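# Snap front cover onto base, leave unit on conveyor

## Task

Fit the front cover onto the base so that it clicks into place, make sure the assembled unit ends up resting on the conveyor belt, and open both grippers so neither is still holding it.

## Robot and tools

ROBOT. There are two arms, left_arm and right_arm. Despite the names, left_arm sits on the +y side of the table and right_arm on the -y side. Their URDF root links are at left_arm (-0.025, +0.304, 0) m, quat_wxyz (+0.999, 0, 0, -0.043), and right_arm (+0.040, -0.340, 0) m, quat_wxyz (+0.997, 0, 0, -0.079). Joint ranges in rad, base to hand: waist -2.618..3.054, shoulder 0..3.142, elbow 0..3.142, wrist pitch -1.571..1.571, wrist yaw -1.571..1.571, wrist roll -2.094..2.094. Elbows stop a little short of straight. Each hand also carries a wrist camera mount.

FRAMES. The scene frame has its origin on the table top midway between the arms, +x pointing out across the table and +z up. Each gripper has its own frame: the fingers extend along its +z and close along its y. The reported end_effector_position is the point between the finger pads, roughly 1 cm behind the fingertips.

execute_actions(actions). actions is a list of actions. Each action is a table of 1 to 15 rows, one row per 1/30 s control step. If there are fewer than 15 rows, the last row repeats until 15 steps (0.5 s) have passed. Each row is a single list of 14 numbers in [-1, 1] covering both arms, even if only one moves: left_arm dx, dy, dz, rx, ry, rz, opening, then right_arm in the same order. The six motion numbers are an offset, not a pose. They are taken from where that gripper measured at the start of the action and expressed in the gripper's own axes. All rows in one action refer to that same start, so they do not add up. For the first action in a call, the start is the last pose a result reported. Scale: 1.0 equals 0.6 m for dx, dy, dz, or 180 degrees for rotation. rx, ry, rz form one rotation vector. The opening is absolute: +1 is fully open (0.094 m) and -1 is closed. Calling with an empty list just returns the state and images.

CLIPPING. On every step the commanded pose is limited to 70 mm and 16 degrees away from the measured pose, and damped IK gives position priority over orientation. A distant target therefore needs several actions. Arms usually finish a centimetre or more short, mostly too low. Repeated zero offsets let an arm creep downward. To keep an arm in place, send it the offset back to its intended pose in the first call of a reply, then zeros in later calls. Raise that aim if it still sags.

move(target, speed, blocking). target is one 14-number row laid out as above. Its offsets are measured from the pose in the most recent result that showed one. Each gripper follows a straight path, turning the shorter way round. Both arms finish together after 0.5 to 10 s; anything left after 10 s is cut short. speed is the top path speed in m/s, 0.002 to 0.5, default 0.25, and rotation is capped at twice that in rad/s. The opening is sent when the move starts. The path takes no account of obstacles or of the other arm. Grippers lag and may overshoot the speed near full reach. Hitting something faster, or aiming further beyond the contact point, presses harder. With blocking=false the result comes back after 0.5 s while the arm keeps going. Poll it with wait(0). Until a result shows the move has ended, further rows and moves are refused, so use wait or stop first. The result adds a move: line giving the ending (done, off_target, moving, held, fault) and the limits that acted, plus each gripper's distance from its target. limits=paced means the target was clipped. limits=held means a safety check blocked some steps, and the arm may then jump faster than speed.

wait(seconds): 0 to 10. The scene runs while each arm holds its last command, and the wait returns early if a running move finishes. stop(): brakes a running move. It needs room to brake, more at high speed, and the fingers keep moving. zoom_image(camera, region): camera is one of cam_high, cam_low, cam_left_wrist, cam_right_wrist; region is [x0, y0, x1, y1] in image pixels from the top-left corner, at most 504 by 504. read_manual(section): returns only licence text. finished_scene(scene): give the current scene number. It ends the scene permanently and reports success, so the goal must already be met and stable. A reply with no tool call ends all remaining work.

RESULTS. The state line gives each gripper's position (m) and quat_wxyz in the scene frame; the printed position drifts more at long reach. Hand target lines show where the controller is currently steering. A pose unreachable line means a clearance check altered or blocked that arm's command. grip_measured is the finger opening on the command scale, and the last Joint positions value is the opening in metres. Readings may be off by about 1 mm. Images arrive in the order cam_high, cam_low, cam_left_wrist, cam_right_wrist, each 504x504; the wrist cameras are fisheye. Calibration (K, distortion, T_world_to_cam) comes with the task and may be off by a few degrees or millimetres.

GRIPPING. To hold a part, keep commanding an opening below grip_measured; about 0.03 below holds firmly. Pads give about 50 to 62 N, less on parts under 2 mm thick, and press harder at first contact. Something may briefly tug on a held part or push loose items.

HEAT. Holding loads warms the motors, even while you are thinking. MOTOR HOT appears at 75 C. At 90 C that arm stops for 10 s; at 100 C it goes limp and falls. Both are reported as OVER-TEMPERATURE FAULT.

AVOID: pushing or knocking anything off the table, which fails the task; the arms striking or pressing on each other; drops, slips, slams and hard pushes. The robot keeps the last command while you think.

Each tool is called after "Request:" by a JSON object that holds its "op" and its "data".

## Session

Request:
{"op": "execute_actions", "data": {"actions": []}}

Scene clock: 0.00 s.
left_arm: end_effector_position=(+0.4641, +0.4697, +0.2389) grip_measured=+1.000 end_effector_quat_wxyz=(+0.300, +0.520, +0.501, +0.623) | right_arm: end_effector_position=(+0.1851, -0.3902, +0.1473) grip_measured=+1.000 end_effector_quat_wxyz=(-0.040, +0.348, +0.936, -0.026)
Joint positions: left_arm=[0.414 1.696 0.91  0.743 0.011 1.927 0.094] | right_arm=[-0.127  1.198  1.078 -1.534  0.046  0.429  0.094]
Joint velocities: left_arm=[-0.002 -0.017  0.022  0.022  0.007  0.007  0.   ] | right_arm=[ 0.007 -0.017 -0.017 -0.007  0.007 -0.095  0.   ]
Motor temperatures (°C, as the motors report them): left_arm=[23 26 26 26 25 22] | right_arm=[25 27 25 28 24 24]
Hand target (left_arm): +0.464, +0.470, +0.244; +0.304, +0.516, +0.501, +0.624
Hand target (right_arm): +0.187, -0.391, +0.150; -0.032, +0.349, +0.936, -0.027
camera_calibration (this result's frames):
cam_left_wrist: T_world_to_cam=[[-0.130678, 0.393916, -0.909809, 0.0980689], [-0.666175, 0.644752, 0.37484, -0.0476119], [0.734257, 0.655076, 0.178162, -0.575441], [0, 0, 0, 1]] pos_world=[0.403619, 0.369024, 0.209592]
cam_right_wrist: T_world_to_cam=[[-0.554655, -0.831927, 0.0159662, -0.216262], [-0.682925, 0.466108, 0.562456, 0.258205], [-0.475365, 0.301066, -0.826673, 0.42625], [0, 0, 0, 1]] pos_world=[0.259008, -0.428595, 0.210593]

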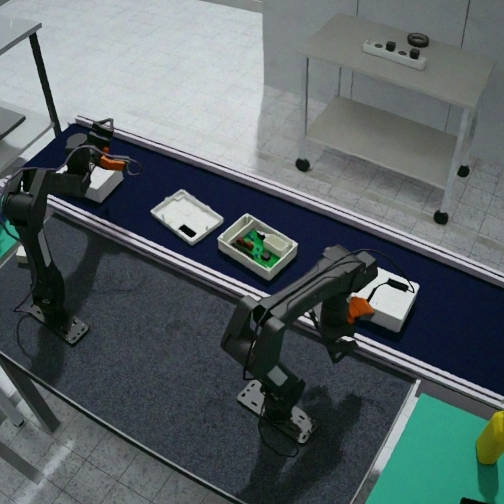

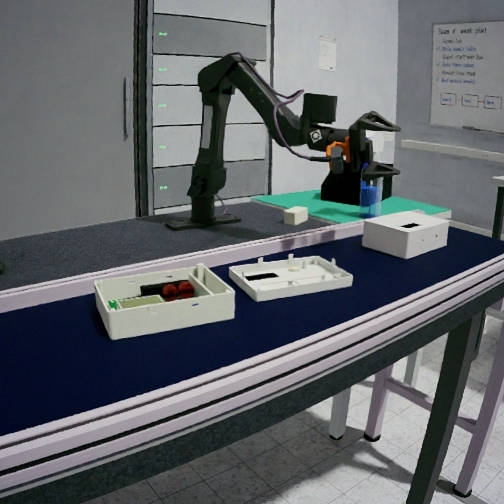

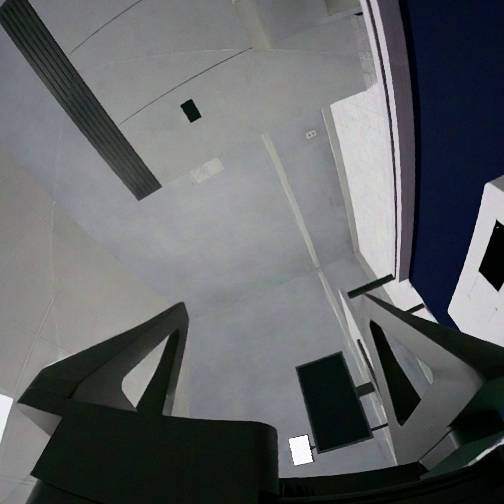

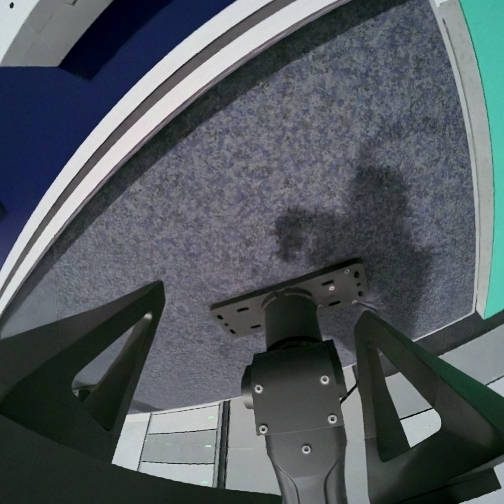

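Request:
{"op": "zoom_image", "data": {"camera": "cam_high", "region": [140, 180, 310, 290]}}

Request:
{"op": "zoom_image", "data": {"camera": "cam_low", "region": [80, 230, 370, 350]}}

Region (140, 180, 310, 290) of cam_high's 504x504 image, scaled by 2.965, with more detail than that image has; it fills the top 326 rows of this view, and the rest is white.

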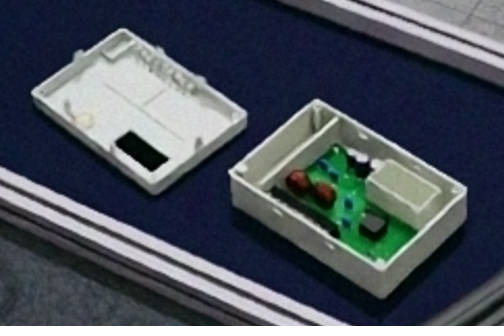

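Region (80, 230, 370, 350) of cam_low's 504x504 image, scaled by 1.738, with more detail than that image has; it fills the top 209 rows of this view, and the rest is white.

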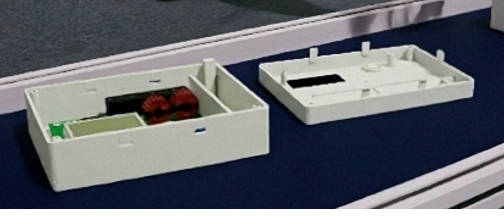

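Request:
{"op": "move", "data": {"target": [-0.2,0.0,-0.15,0,0,-0.6,1, 0,0,0,0,0,0,1], "speed": 0.5}}

Scene clock: 5.47 s.
left_arm: end_effector_position=(+0.4171, +0.3351, +0.1928) grip_measured=+1.000 end_effector_quat_wxyz=(+0.671, -0.093, +0.725, +0.128) | right_arm: end_effector_position=(+0.1851, -0.3902, +0.1473) grip_measured=+1.000 end_effector_quat_wxyz=(-0.040, +0.348, +0.936, -0.026)
Joint positions: left_arm=[-0.005  1.572  0.578  0.92  -0.405  0.032  0.094] | right_arm=[-0.127  1.198  1.078 -1.534  0.046  0.429  0.094]
Joint velocities: left_arm=[ 0.012  0.012 -0.017 -0.022  0.081  0.007  0.   ] | right_arm=[-0.017 -0.007 -0.017  0.037  0.007  0.051  0.   ]
Motor temperatures (°C, as the motors report them): left_arm=[23 26 26 28 25 22] | right_arm=[25 27 25 28 24 24]
Hand target (left_arm): +0.414, +0.333, +0.201; +0.680, -0.100, +0.716, +0.123
Hand target (right_arm): +0.185, -0.390, +0.147; -0.040, +0.348, +0.936, -0.026
Off the commanded pose (left_arm): 0.010 m, 2 deg.
Off the commanded pose (right_arm): 0.000 m, 0 deg.
move: done
camera_calibration (this result's frames):
cam_left_wrist: T_world_to_cam=[[0.334473, -0.932656, -0.135206, 0.204171], [-0.513235, -0.0599435, -0.856152, 0.434826], [0.79039, 0.355752, -0.498721, -0.237106], [0, 0, 0, 1]] pos_world=[0.342285, 0.300837, 0.281633]
cam_right_wrist: T_world_to_cam=[[-0.554655, -0.831927, 0.0159662, -0.216262], [-0.682925, 0.466108, 0.562456, 0.258205], [-0.475365, 0.301066, -0.826673, 0.42625], [0, 0, 0, 1]] pos_world=[0.259008, -0.428595, 0.210593]

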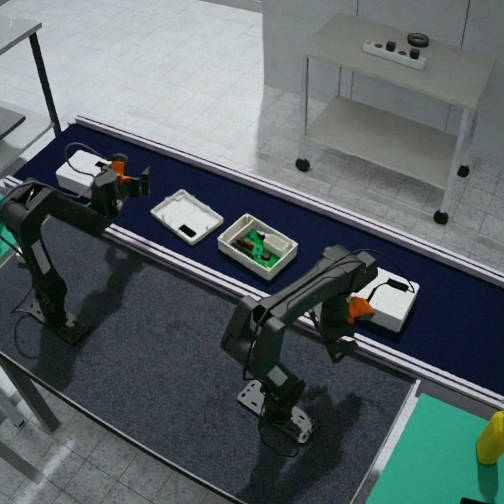

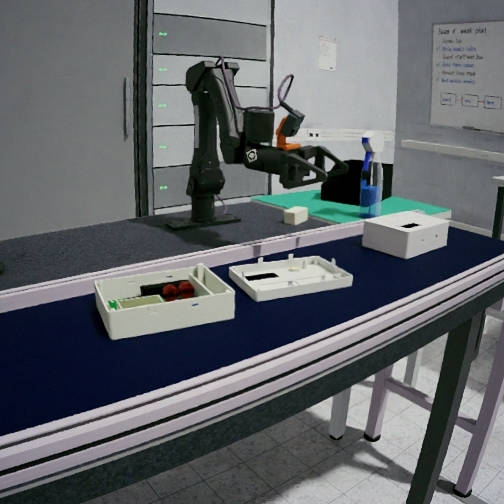

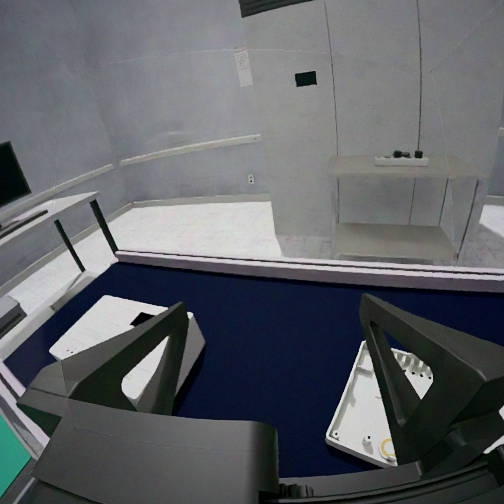

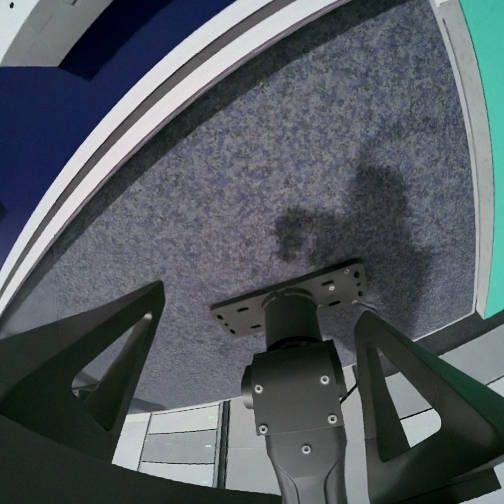

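Request:
{"op": "move", "data": {"target": [0.166,-0.19,-0.078,-0.2375,0.4393,-0.2823,-0.45, -0.042,0.146,-0.063,0,0,-0.6,1], "speed": 0.5}}

Scene clock: 9.57 s.
left_arm: end_effector_position=(+0.4007, +0.2123, +0.0833) grip_measured=-0.447 end_effector_quat_wxyz=(+0.001, -0.632, +0.775, -0.005) | right_arm: end_effector_position=(+0.2631, -0.3469, +0.1724) grip_measured=+1.000 end_effector_quat_wxyz=(-0.040, -0.544, +0.838, +0.004)
Joint positions: left_arm=[-0.127  2.231  2.008 -1.34   0.005 -1.58   0.026] | right_arm=[ 0.155  1.464  1.379 -1.557  0.038 -1.154  0.094]
Joint velocities: left_arm=[ 0.002 -0.007 -0.022 -0.051 -0.022 -0.11  -0.001] | right_arm=[-0.022  0.007 -0.002 -0.022  0.022  0.007  0.   ]
Motor temperatures (°C, as the motors report them): left_arm=[23 27 26 28 25 22] | right_arm=[25 27 25 28 24 24]
Hand target (left_arm): +0.401, +0.216, +0.085; -0.004, -0.638, +0.770, -0.002
Hand target (right_arm): +0.266, -0.341, +0.177; -0.035, -0.553, +0.833, +0.013
Off the commanded pose (left_arm): 0.008 m, 1 deg.
Off the commanded pose (right_arm): 0.009 m, 2 deg.
joint sent to its limit (right arm) — the command would take joint 4 (wrist pitch) past its lower limit, so that joint was sent only as far as its limit.
move: done; limits=paced
camera_calibration (this result's frames):
cam_left_wrist: T_world_to_cam=[[0.961991, -0.271462, -0.0296941, -0.320276], [-0.229363, -0.862208, 0.451652, 0.272901], [-0.148209, -0.427674, -0.8917, 0.339969], [0, 0, 0, 1]] pos_world=[0.421083, 0.293751, 0.170384]
cam_right_wrist: T_world_to_cam=[[0.949996, -0.292004, -0.110636, -0.324077], [-0.185645, -0.813044, 0.551811, -0.295536], [-0.251083, -0.50368, -0.826598, 0.132874], [0, 0, 0, 1]] pos_world=[0.28637, -0.26799, 0.237059]

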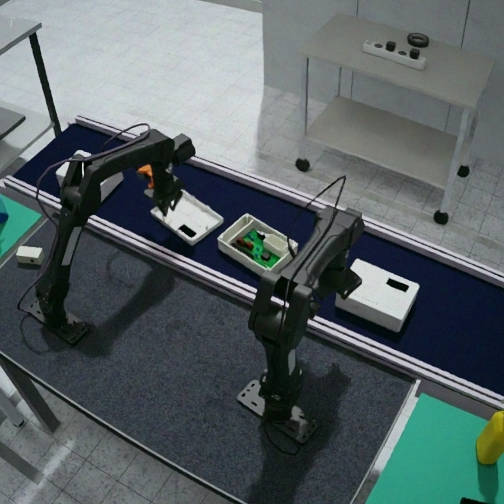

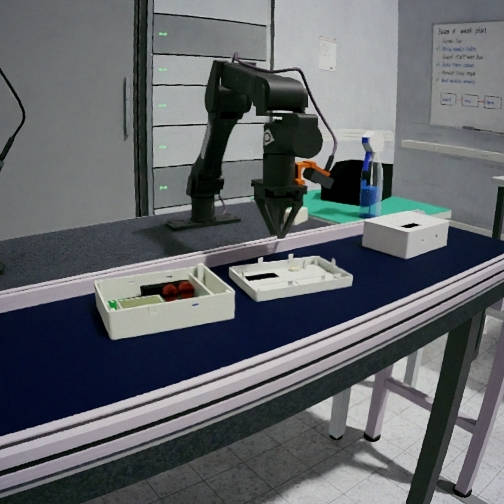

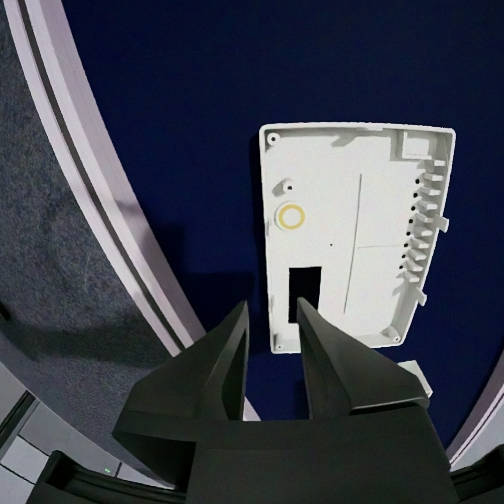

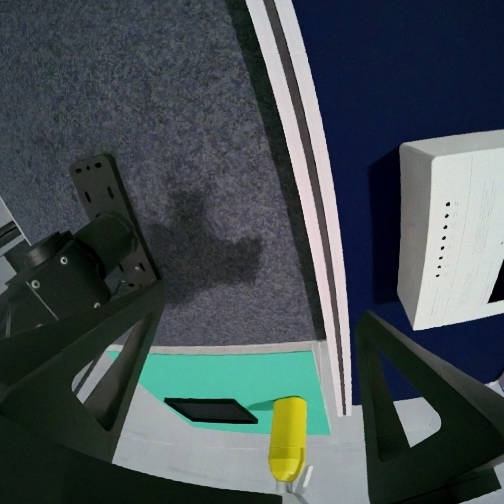

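Request:
{"op": "move", "data": {"target": [0,0,0.084,0,0,0,-0.45, -0.495,0.024,0.007,0.377,-0.441,-0.441,0], "speed": 0.5}}

Scene clock: 13.47 s.
left_arm: end_effector_position=(+0.4021, +0.2117, +0.0424) grip_measured=-0.447 end_effector_quat_wxyz=(+0.005, -0.632, +0.775, -0.012) | right_arm: end_effector_position=(+0.3758, -0.0770, +0.1487) grip_measured=+0.002 end_effector_quat_wxyz=(+0.702, -0.701, +0.086, -0.093)
Joint positions: left_arm=[-0.127  2.231  1.845 -1.161  0.006 -1.58   0.026] | right_arm=[ 0.457  1.916  0.624  1.297 -1.017 -1.577  0.047]
Joint velocities: left_arm=[ 0.002 -0.007 -0.002 -0.007 -0.007 -0.022 -0.   ] | right_arm=[-0.002  0.012  0.002  0.037 -0.051  0.037  0.   ]
Motor temperatures (°C, as the motors report them): left_arm=[23 28 26 28 25 22] | right_arm=[25 27 26 29 24 24]
Hand target (left_arm): +0.400, +0.213, +0.033; +0.000, -0.632, +0.775, -0.005
Hand target (right_arm): +0.376, -0.069, +0.153; +0.707, -0.698, +0.076, -0.083
Off the commanded pose (left_arm): 0.010 m, 1 deg.
Off the commanded pose (right_arm): 0.009 m, 3 deg.
move: off_target (right_arm); limits=paced
camera_calibration (this result's frames):
cam_left_wrist: T_world_to_cam=[[0.96233, -0.271579, -0.0128744, -0.323883], [-0.236684, -0.860105, 0.451885, 0.293745], [-0.133796, -0.431816, -0.891983, 0.298592], [0, 0, 0, 1]] pos_world=[0.421157, 0.293629, 0.129431]
cam_right_wrist: T_world_to_cam=[[-0.118157, 0.0828407, 0.989533, -0.0883126], [0.695602, -0.70425, 0.142018, -0.304014], [0.708644, 0.705102, 0.0255881, -0.116804], [0, 0, 0, 1]] pos_world=[0.28381, -0.124428, 0.133552]

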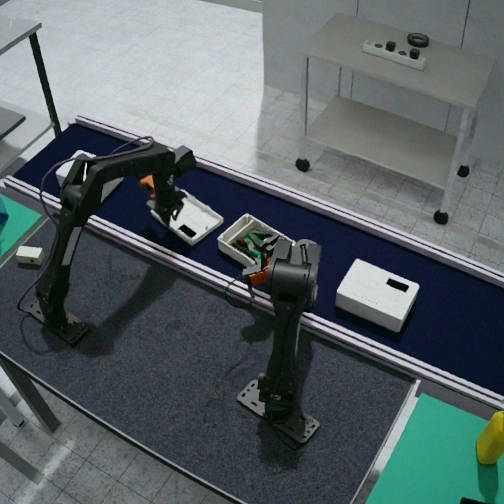

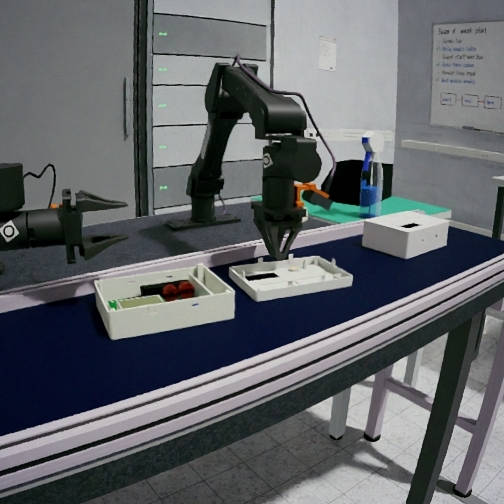

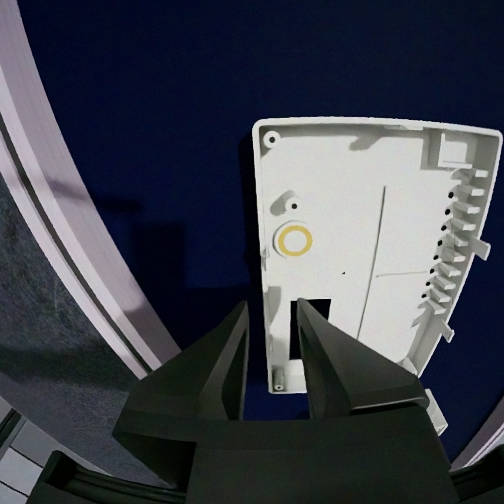

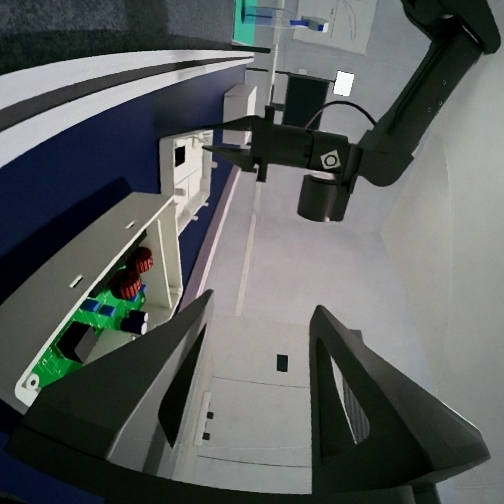

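Request:
{"op": "execute_actions", "data": {"actions": []}}

Scene clock: 14.00 s.
left_arm: end_effector_position=(+0.4021, +0.2117, +0.0424) grip_measured=-0.447 end_effector_quat_wxyz=(+0.005, -0.632, +0.775, -0.012) | right_arm: end_effector_position=(+0.3758, -0.0770, +0.1493) grip_measured=+0.002 end_effector_quat_wxyz=(+0.702, -0.700, +0.086, -0.094)
Joint positions: left_arm=[-0.127  2.231  1.845 -1.161  0.006 -1.58   0.026] | right_arm=[ 0.457  1.917  0.624  1.302 -1.017 -1.574  0.047]
Joint velocities: left_arm=[-0.012 -0.017 -0.017 -0.051  0.007 -0.022 -0.001] | right_arm=[ 0.002 -0.002 -0.007 -0.051  0.095 -0.022 -0.   ]
Motor temperatures (°C, as the motors report them): left_arm=[23 28 26 28 25 22] | right_arm=[25 27 26 29 24 24]
Hand target (left_arm): +0.400, +0.213, +0.033; +0.000, -0.632, +0.775, -0.005
Hand target (right_arm): +0.376, -0.069, +0.153; +0.707, -0.698, +0.076, -0.083
Off the commanded pose (left_arm): 0.010 m, 1 deg.
Off the commanded pose (right_arm): 0.009 m, 3 deg.
camera_calibration (this result's frames):
cam_left_wrist: T_world_to_cam=[[0.96233, -0.271579, -0.0128744, -0.323883], [-0.236684, -0.860105, 0.451885, 0.293745], [-0.133796, -0.431816, -0.891983, 0.298592], [0, 0, 0, 1]] pos_world=[0.421157, 0.293629, 0.129431]
cam_right_wrist: T_world_to_cam=[[-0.119574, 0.0811585, 0.989503, -0.0884429], [0.695405, -0.704486, 0.141816, -0.304009], [0.7086, 0.705062, 0.0278, -0.117141], [0, 0, 0, 1]] pos_world=[0.28384, -0.1244, 0.133884]

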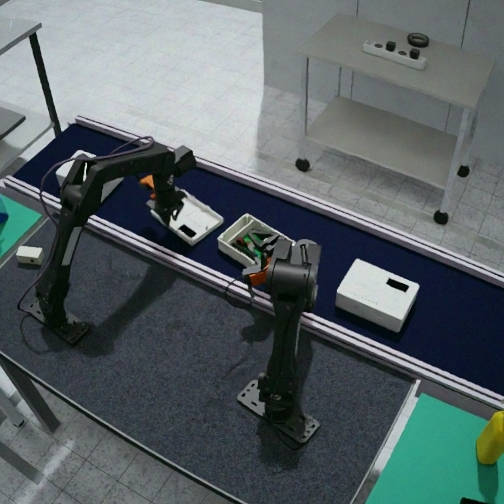

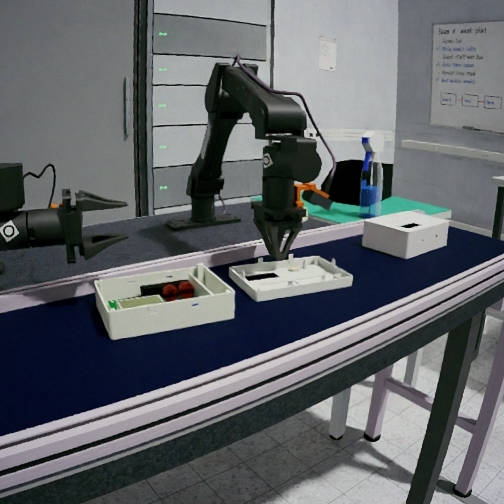

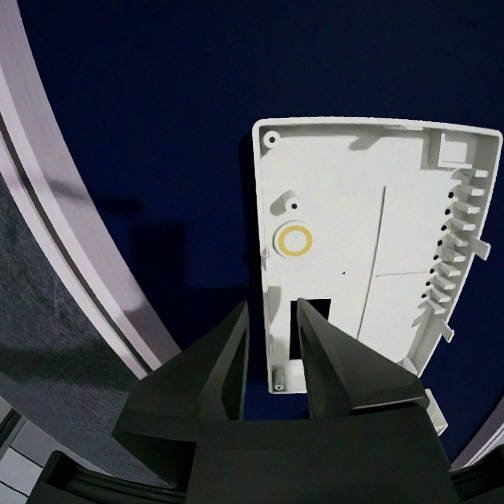

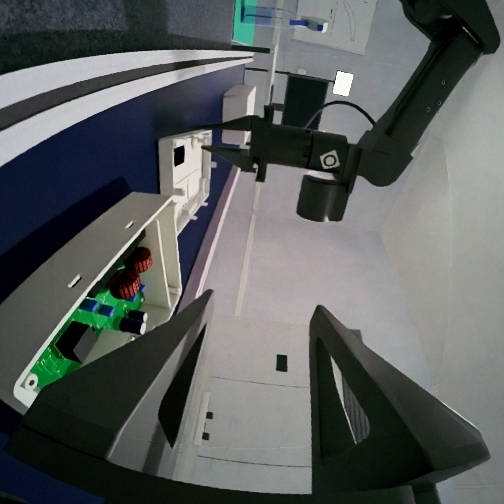

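Request:
{"op": "move", "data": {"target": [0,0,0.03,0,0,0,-0.45, 0,-0.006,0.012,0,0,0,0], "speed": 0.05}}

Scene clock: 14.93 s.
left_arm: end_effector_position=(+0.4035, +0.2114, +0.0328) grip_measured=-0.447 end_effector_quat_wxyz=(+0.009, -0.632, +0.775, -0.016) | right_arm: end_effector_position=(+0.3749, -0.0745, +0.1493) grip_measured=+0.002 end_effector_quat_wxyz=(+0.703, -0.700, +0.086, -0.094)
Joint positions: left_arm=[-0.127  2.231  1.806 -1.11   0.006 -1.58   0.026] | right_arm=[ 0.466  1.917  0.624  1.302 -1.01  -1.574  0.047]
Joint velocities: left_arm=[-0.012 -0.002 -0.002  0.022  0.007  0.022  0.   ] | right_arm=[ 0.002  0.002  0.007  0.007 -0.037 -0.007 -0.001]
Motor temperatures (°C, as the motors report them): left_arm=[23 28 26 28 25 22] | right_arm=[25 27 26 29 24 24]
Hand target (left_arm): +0.402, +0.212, +0.024; +0.005, -0.632, +0.775, -0.011
Hand target (right_arm): +0.377, -0.070, +0.153; +0.703, -0.700, +0.086, -0.094
Off the commanded pose (left_arm): 0.008 m, 1 deg.
Off the commanded pose (right_arm): 0.006 m, 0 deg.
move: done
camera_calibration (this result's frames):
cam_left_wrist: T_world_to_cam=[[0.962411, -0.271596, -0.000692002, -0.325857], [-0.242073, -0.858946, 0.451234, 0.300102], [-0.123148, -0.434105, -0.892405, 0.286296], [0, 0, 0, 1]] pos_world=[0.421512, 0.293552, 0.119851]
cam_right_wrist: T_world_to_cam=[[-0.119616, 0.0810044, 0.98951, -0.0887582], [0.695945, -0.703964, 0.141757, -0.301795], [0.708062, 0.705601, 0.0278307, -0.118008], [0, 0, 0, 1]] pos_world=[0.282973, -0.121996, 0.133893]

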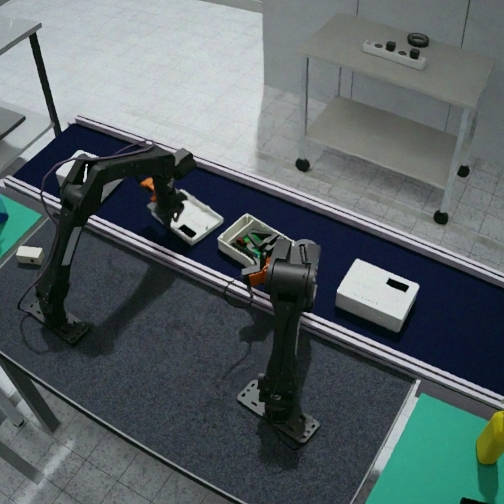

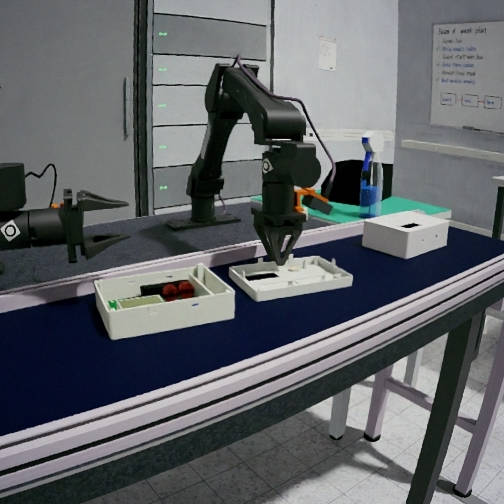

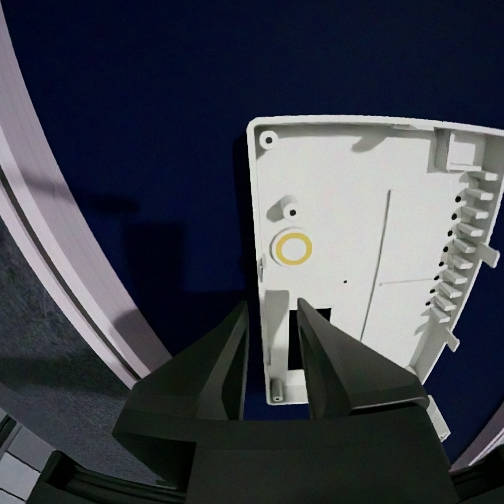

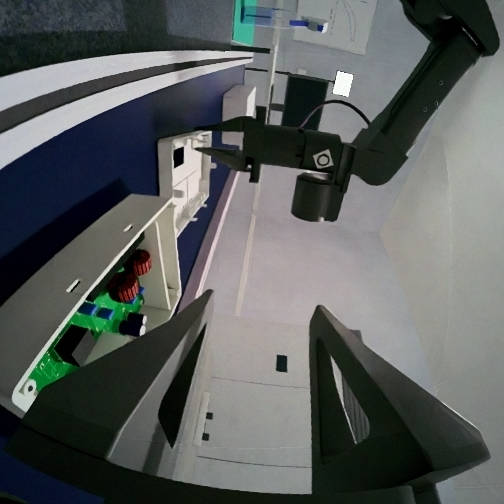

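Request:
{"op": "zoom_image", "data": {"camera": "cam_low", "region": [220, 210, 360, 310]}}

Region (220, 210, 360, 310) of cam_low's 504x504 image, scaled by 3.600, with more detail than that image has; it fills the top 360 rows of this view, and the rest is white.

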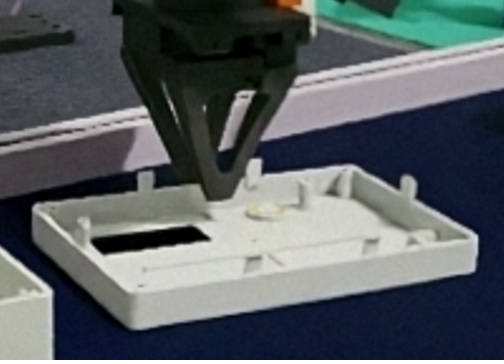

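Request:
{"op": "move", "data": {"target": [0,0,0.024,0,0,0,-0.45, 0,-0.006,0.008,0,0,0,0], "speed": 0.05}}

Request:
{"op": "zoom_image", "data": {"camera": "cam_low", "region": [220, 210, 360, 310]}}

Scene clock: 15.83 s.
left_arm: end_effector_position=(+0.4048, +0.2112, +0.0267) grip_measured=-0.447 end_effector_quat_wxyz=(+0.012, -0.632, +0.775, -0.020) | right_arm: end_effector_position=(+0.3751, -0.0746, +0.1493) grip_measured=+0.002 end_effector_quat_wxyz=(+0.702, -0.700, +0.086, -0.094)
Joint positions: left_arm=[-0.127  2.231  1.782 -1.075  0.006 -1.58   0.026] | right_arm=[ 0.466  1.917  0.624  1.302 -1.009 -1.574  0.047]
Joint velocities: left_arm=[-0.007 -0.002 -0.007  0.022 -0.007  0.007 -0.001] | right_arm=[ 0.002  0.002 -0.002 -0.081 -0.066 -0.007 -0.   ]
Motor temperatures (°C, as the motors report them): left_arm=[23 28 26 28 25 22] | right_arm=[25 27 26 29 24 24]
Hand target (left_arm): +0.404, +0.212, +0.019; +0.009, -0.632, +0.775, -0.016
Hand target (right_arm): +0.376, -0.070, +0.153; +0.703, -0.700, +0.085, -0.094
Off the commanded pose (left_arm): 0.008 m, 1 deg.
Off the commanded pose (right_arm): 0.006 m, 0 deg.
move: done
camera_calibration (this result's frames):
cam_left_wrist: T_world_to_cam=[[0.962366, -0.271586, 0.00958707, -0.327455], [-0.246614, -0.85797, 0.450632, 0.304545], [-0.11416, -0.436037, -0.892658, 0.277732], [0, 0, 0, 1]] pos_world=[0.421942, 0.29346, 0.113821]
cam_right_wrist: T_world_to_cam=[[-0.11952, 0.0811318, 0.989511, -0.0887586], [0.69514, -0.704761, 0.141749, -0.301725], [0.708869, 0.70479, 0.0278353, -0.118476], [0, 0, 0, 1]] pos_world=[0.283116, -0.121942, 0.133895]

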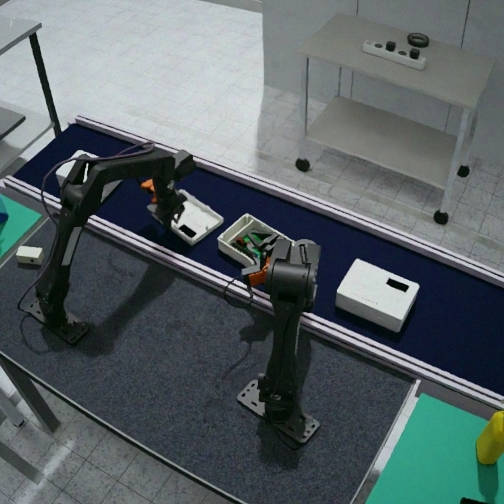

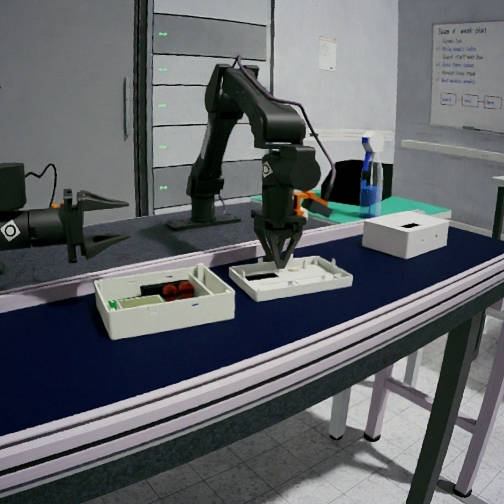

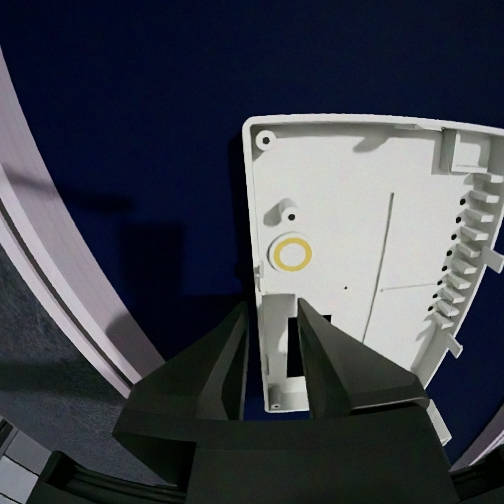

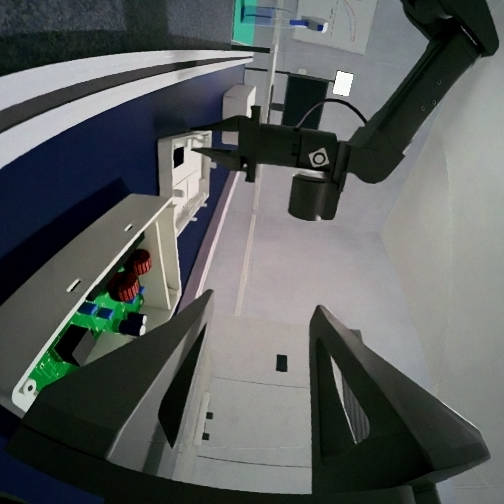

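Region (220, 210, 360, 310) of cam_low's 504x504 image, scaled by 3.600, with more detail than that image has; it fills the top 360 rows of this view, and the rest is white.

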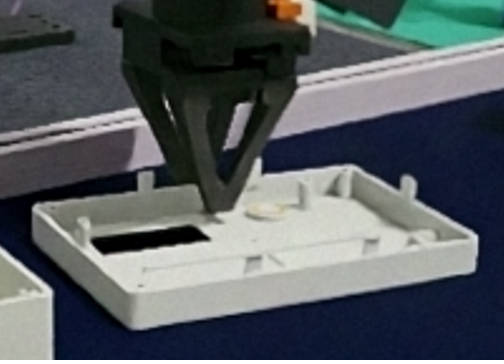

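Request:
{"op": "move", "data": {"target": [0,0,0.008,0,0,0,-1, 0,-0.006,0.008,0,0,0,0], "speed": 0.05}}

Request:
{"op": "move", "data": {"target": [0,0,-0.22,0,0,0,-1, 0,-0.006,0.008,0,0,0,0], "speed": 0.12}}

Scene clock: 16.67 s.
left_arm: end_effector_position=(+0.4058, +0.2109, +0.0268) grip_measured=-0.971 end_effector_quat_wxyz=(+0.013, -0.632, +0.775, -0.022) | right_arm: end_effector_position=(+0.3753, -0.0747, +0.1493) grip_measured=+0.002 end_effector_quat_wxyz=(+0.702, -0.700, +0.086, -0.094)
Joint positions: left_arm=[-0.127  2.231  1.782 -1.071  0.007 -1.58   0.001] | right_arm=[ 0.466  1.917  0.624  1.302 -1.008 -1.574  0.047]
Joint velocities: left_arm=[-0.002  0.007  0.007  0.022 -0.007 -0.022 -0.001] | right_arm=[-0.017  0.007 -0.002  0.007  0.007 -0.007  0.   ]
Motor temperatures (°C, as the motors report them): left_arm=[23 28 26 27 25 22] | right_arm=[25 27 26 29 24 24]
Hand target (left_arm): +0.405, +0.211, +0.022; +0.012, -0.632, +0.775, -0.020
Hand target (right_arm): +0.376, -0.070, +0.153; +0.703, -0.700, +0.086, -0.094
Off the commanded pose (left_arm): 0.005 m, 0 deg.
Off the commanded pose (right_arm): 0.006 m, 0 deg.
move: done
camera_calibration (this result's frames):
cam_left_wrist: T_world_to_cam=[[0.962216, -0.271958, 0.0134193, -0.328368], [-0.248605, -0.85735, 0.450719, 0.305196], [-0.111071, -0.437025, -0.892565, 0.276714], [0, 0, 0, 1]] pos_world=[0.422569, 0.293288, 0.113834]
cam_right_wrist: T_world_to_cam=[[-0.119424, 0.0812591, 0.989512, -0.0887589], [0.694333, -0.705558, 0.14174, -0.301654], [0.709676, 0.703978, 0.0278399, -0.118943], [0, 0, 0, 1]] pos_world=[0.28326, -0.121889, 0.133896]

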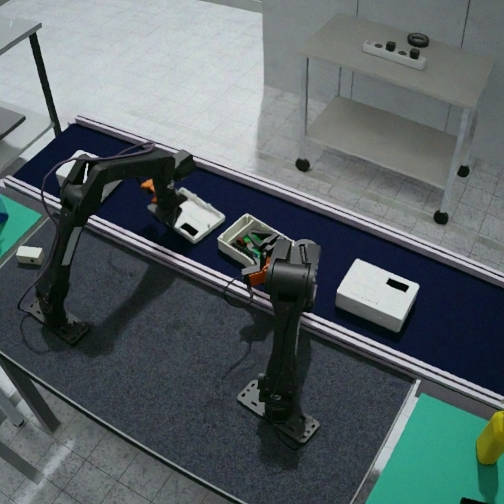

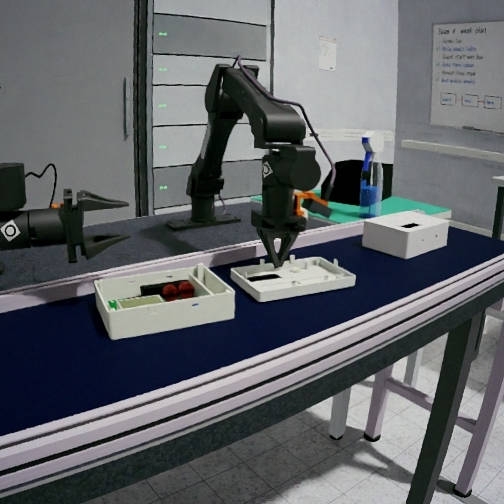

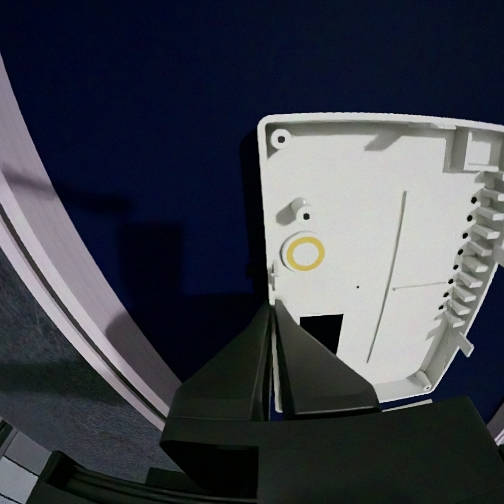

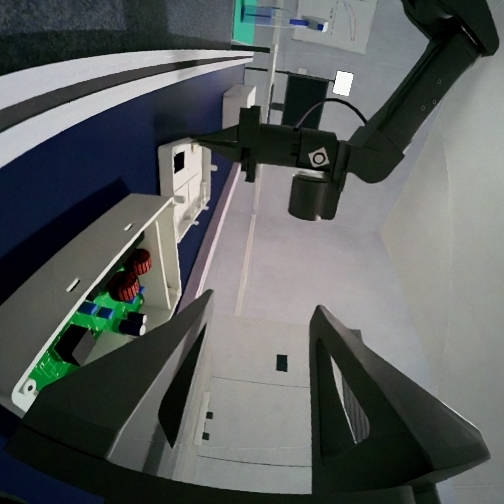

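Scene clock: 18.33 s.
left_arm: end_effector_position=(+0.4021, +0.2117, +0.1521) grip_measured=-0.971 end_effector_quat_wxyz=(+0.019, -0.631, +0.775, -0.029) | right_arm: end_effector_position=(+0.3755, -0.0747, +0.1493) grip_measured=+0.002 end_effector_quat_wxyz=(+0.702, -0.700, +0.087, -0.095)
Joint positions: left_arm=[-0.127  2.211  2.251 -1.541  0.007 -1.58   0.001] | right_arm=[ 0.466  1.917  0.624  1.302 -1.006 -1.574  0.047]
Joint velocities: left_arm=[-0.002 -0.012 -0.022  0.051 -0.022 -0.007 -0.   ] | right_arm=[-0.002  0.012  0.002 -0.037  0.051 -0.037  0.001]
Motor temperatures (°C, as the motors report them): left_arm=[23 28 27 27 25 22] | right_arm=[25 27 26 29 24 24]
Hand target (left_arm): +0.400, +0.211, +0.158; +0.021, -0.631, +0.775, -0.031
Hand target (right_arm): +0.376, -0.070, +0.153; +0.703, -0.700, +0.086, -0.094
Off the commanded pose (left_arm): 0.007 m, 1 deg.
Off the commanded pose (right_arm): 0.006 m, 0 deg.
joint sent to its limit (left arm) — the command would take joint 4 (wrist pitch) past its lower limit, so that joint was sent only as far as its limit.
move: done
camera_calibration (this result's frames):
cam_left_wrist: T_world_to_cam=[[0.9618, -0.271868, 0.0320686, -0.329049], [-0.25683, -0.855581, 0.449465, 0.251619], [-0.094758, -0.440532, -0.892722, 0.382685], [0, 0, 0, 1]] pos_world=[0.417365, 0.294407, 0.239089]
cam_right_wrist: T_world_to_cam=[[-0.119328, 0.0813863, 0.989514, -0.0887594], [0.693526, -0.706353, 0.141731, -0.301583], [0.710481, 0.703166, 0.0278444, -0.119411], [0, 0, 0, 1]] pos_world=[0.283403, -0.121835, 0.133897]

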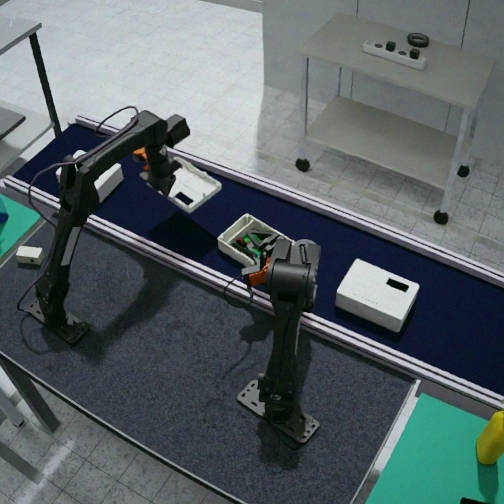

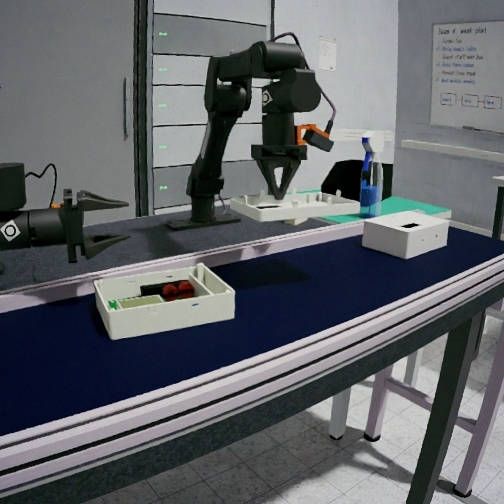

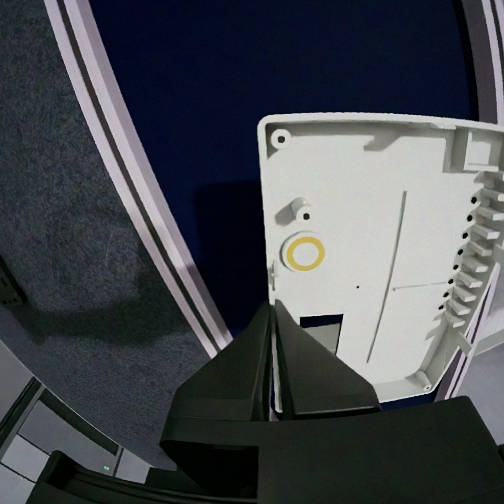

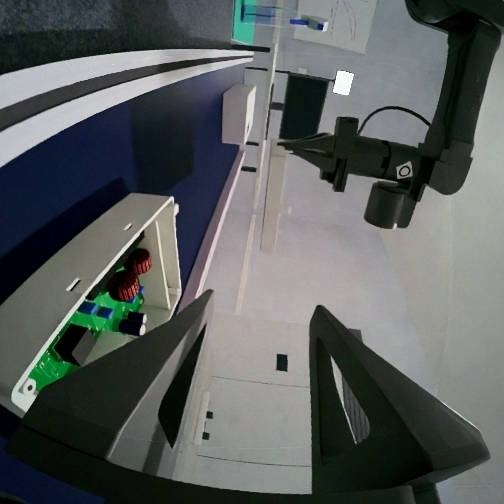

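Request:
{"op": "move", "data": {"target": [0.214,0.033,0.025,0,0,0,-1, 0,0.01,0.0,0,0,0,0], "speed": 0.12}}

Scene clock: 20.03 s.
left_arm: end_effector_position=(+0.3512, +0.0880, +0.1281) grip_measured=-0.971 end_effector_quat_wxyz=(+0.003, -0.628, +0.778, -0.017) | right_arm: end_effector_position=(+0.3758, -0.0746, +0.1485) grip_measured=+0.002 end_effector_quat_wxyz=(+0.704, -0.698, +0.083, -0.099)
Joint positions: left_arm=[-0.435  2.211  2.155 -1.481  0.006 -1.878  0.001] | right_arm=[ 0.466  1.929  0.624  1.326 -1.006 -1.574  0.047]
Joint velocities: left_arm=[-0.012  0.002  0.002 -0.051 -0.007 -0.081  0.   ] | right_arm=[-0.012  0.007  0.002 -0.007 -0.007  0.007 -0.   ]
Motor temperatures (°C, as the motors report them): left_arm=[23 29 27 27 25 22] | right_arm=[25 27 26 30 24 24]
Hand target (left_arm): +0.356, +0.089, +0.135; +0.018, -0.632, +0.775, -0.028
Hand target (right_arm): +0.375, -0.075, +0.143; +0.702, -0.700, +0.087, -0.095
Off the commanded pose (left_arm): 0.011 m, 2 deg.
Off the commanded pose (right_arm): 0.005 m, 1 deg.
move: off_target (left_arm)
camera_calibration (this result's frames):
cam_left_wrist: T_world_to_cam=[[0.959587, -0.281338, -0.00642154, -0.306337], [-0.246947, -0.85279, 0.460181, 0.138418], [-0.134943, -0.439998, -0.887802, 0.315439], [0, 0, 0, 1]] pos_world=[0.370705, 0.17065, 0.214383]
cam_right_wrist: T_world_to_cam=[[-0.130477, 0.0778514, 0.98839, -0.0839042], [0.691898, -0.706869, 0.147014, -0.301835], [0.710108, 0.703047, 0.0383646, -0.12111], [0, 0, 0, 1]] pos_world=[0.283893, -0.12168, 0.13195]

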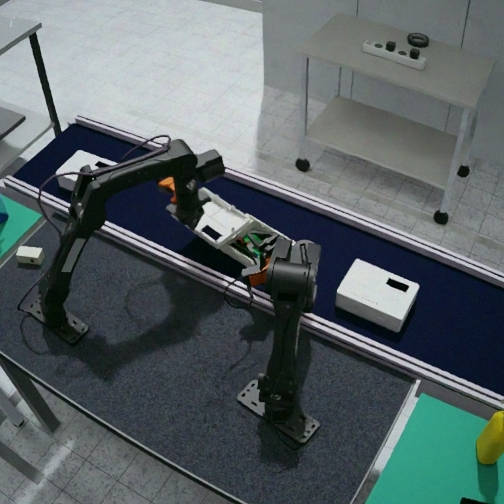

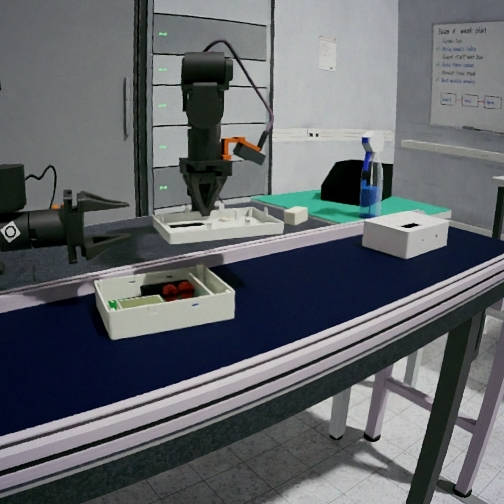

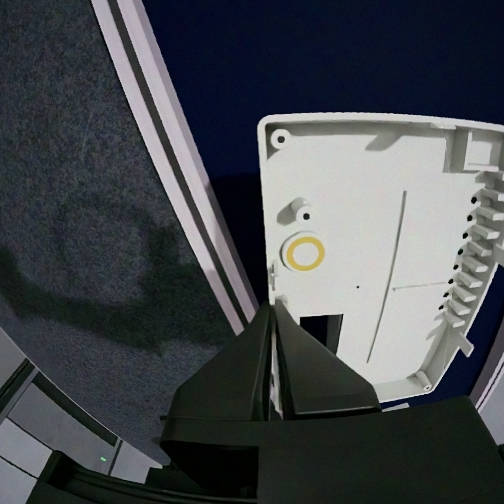

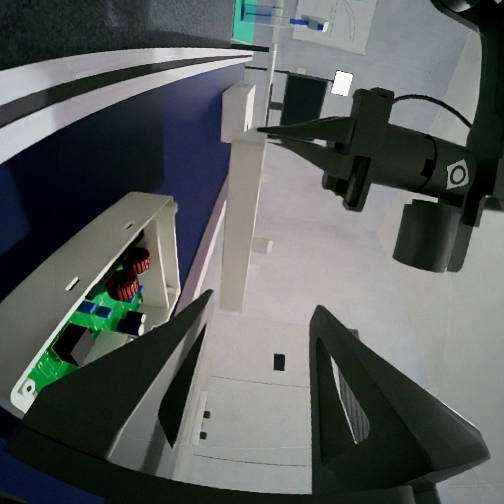

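Request:
{"op": "move", "data": {"target": [0,0,-0.03,0,0,0,-1, -0.055,0,0.04,0,-0.02,0,0], "speed": 0.1}}

Scene clock: 21.47 s.
left_arm: end_effector_position=(+0.3513, +0.0880, +0.1422) grip_measured=-0.971 end_effector_quat_wxyz=(+0.004, -0.629, +0.777, -0.020) | right_arm: end_effector_position=(+0.3536, -0.0439, +0.1488) grip_measured=+0.002 end_effector_quat_wxyz=(+0.707, -0.700, +0.059, -0.075)
Joint positions: left_arm=[-0.435  2.221  2.227 -1.537  0.006 -1.881  0.001] | right_arm=[ 0.564  1.929  0.624  1.327 -0.975 -1.574  0.047]
Joint velocities: left_arm=[-0.007 -0.002  0.012  0.007 -0.007  0.051 -0.   ] | right_arm=[-0.007 -0.007  0.002 -0.051  0.022  0.081 -0.   ]
Motor temperatures (°C, as the motors report them): left_arm=[23 29 27 27 25 22] | right_arm=[25 27 25 30 24 24]
Hand target (left_arm): +0.351, +0.088, +0.146; +0.004, -0.628, +0.778, -0.019
Hand target (right_arm): +0.350, -0.043, +0.149; +0.707, -0.700, +0.061, -0.076
Off the commanded pose (left_arm): 0.004 m, 0 deg.
Off the commanded pose (right_arm): 0.004 m, 0 deg.
joint sent to its limit (left arm) — the command would take joint 4 (wrist pitch) past its lower limit, so that joint was sent only as far as its limit.
move: done
camera_calibration (this result's frames):
cam_left_wrist: T_world_to_cam=[[0.960247, -0.279153, -0.000149722, -0.307705], [-0.247566, -0.851839, 0.461607, 0.131824], [-0.128986, -0.443219, -0.887085, 0.326042], [0, 0, 0, 1]] pos_world=[0.370163, 0.170904, 0.22833]
cam_right_wrist: T_world_to_cam=[[-0.136204, 0.0678877, 0.988352, -0.0878919], [0.737649, -0.659006, 0.14692, -0.278826], [0.661304, 0.749068, 0.039682, -0.107872], [0, 0, 0, 1]] pos_world=[0.265041, -0.0969777, 0.132114]

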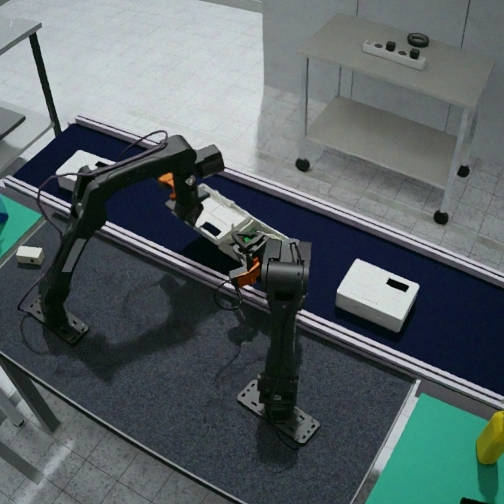

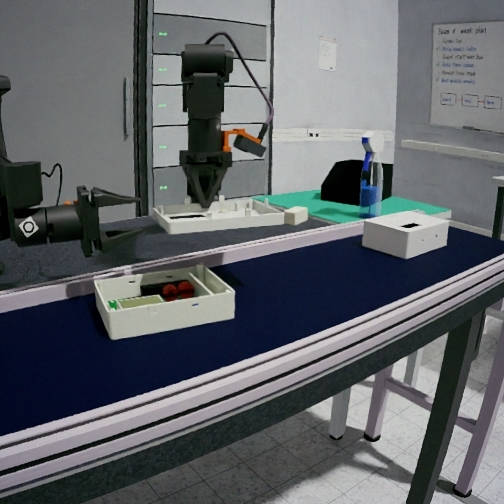

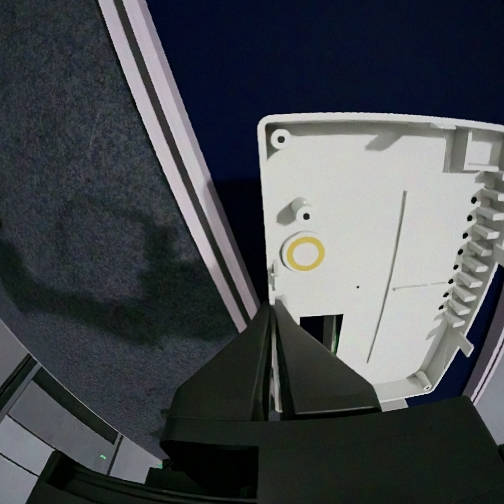

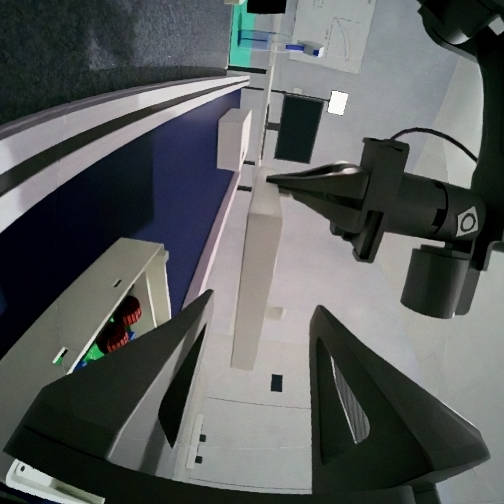

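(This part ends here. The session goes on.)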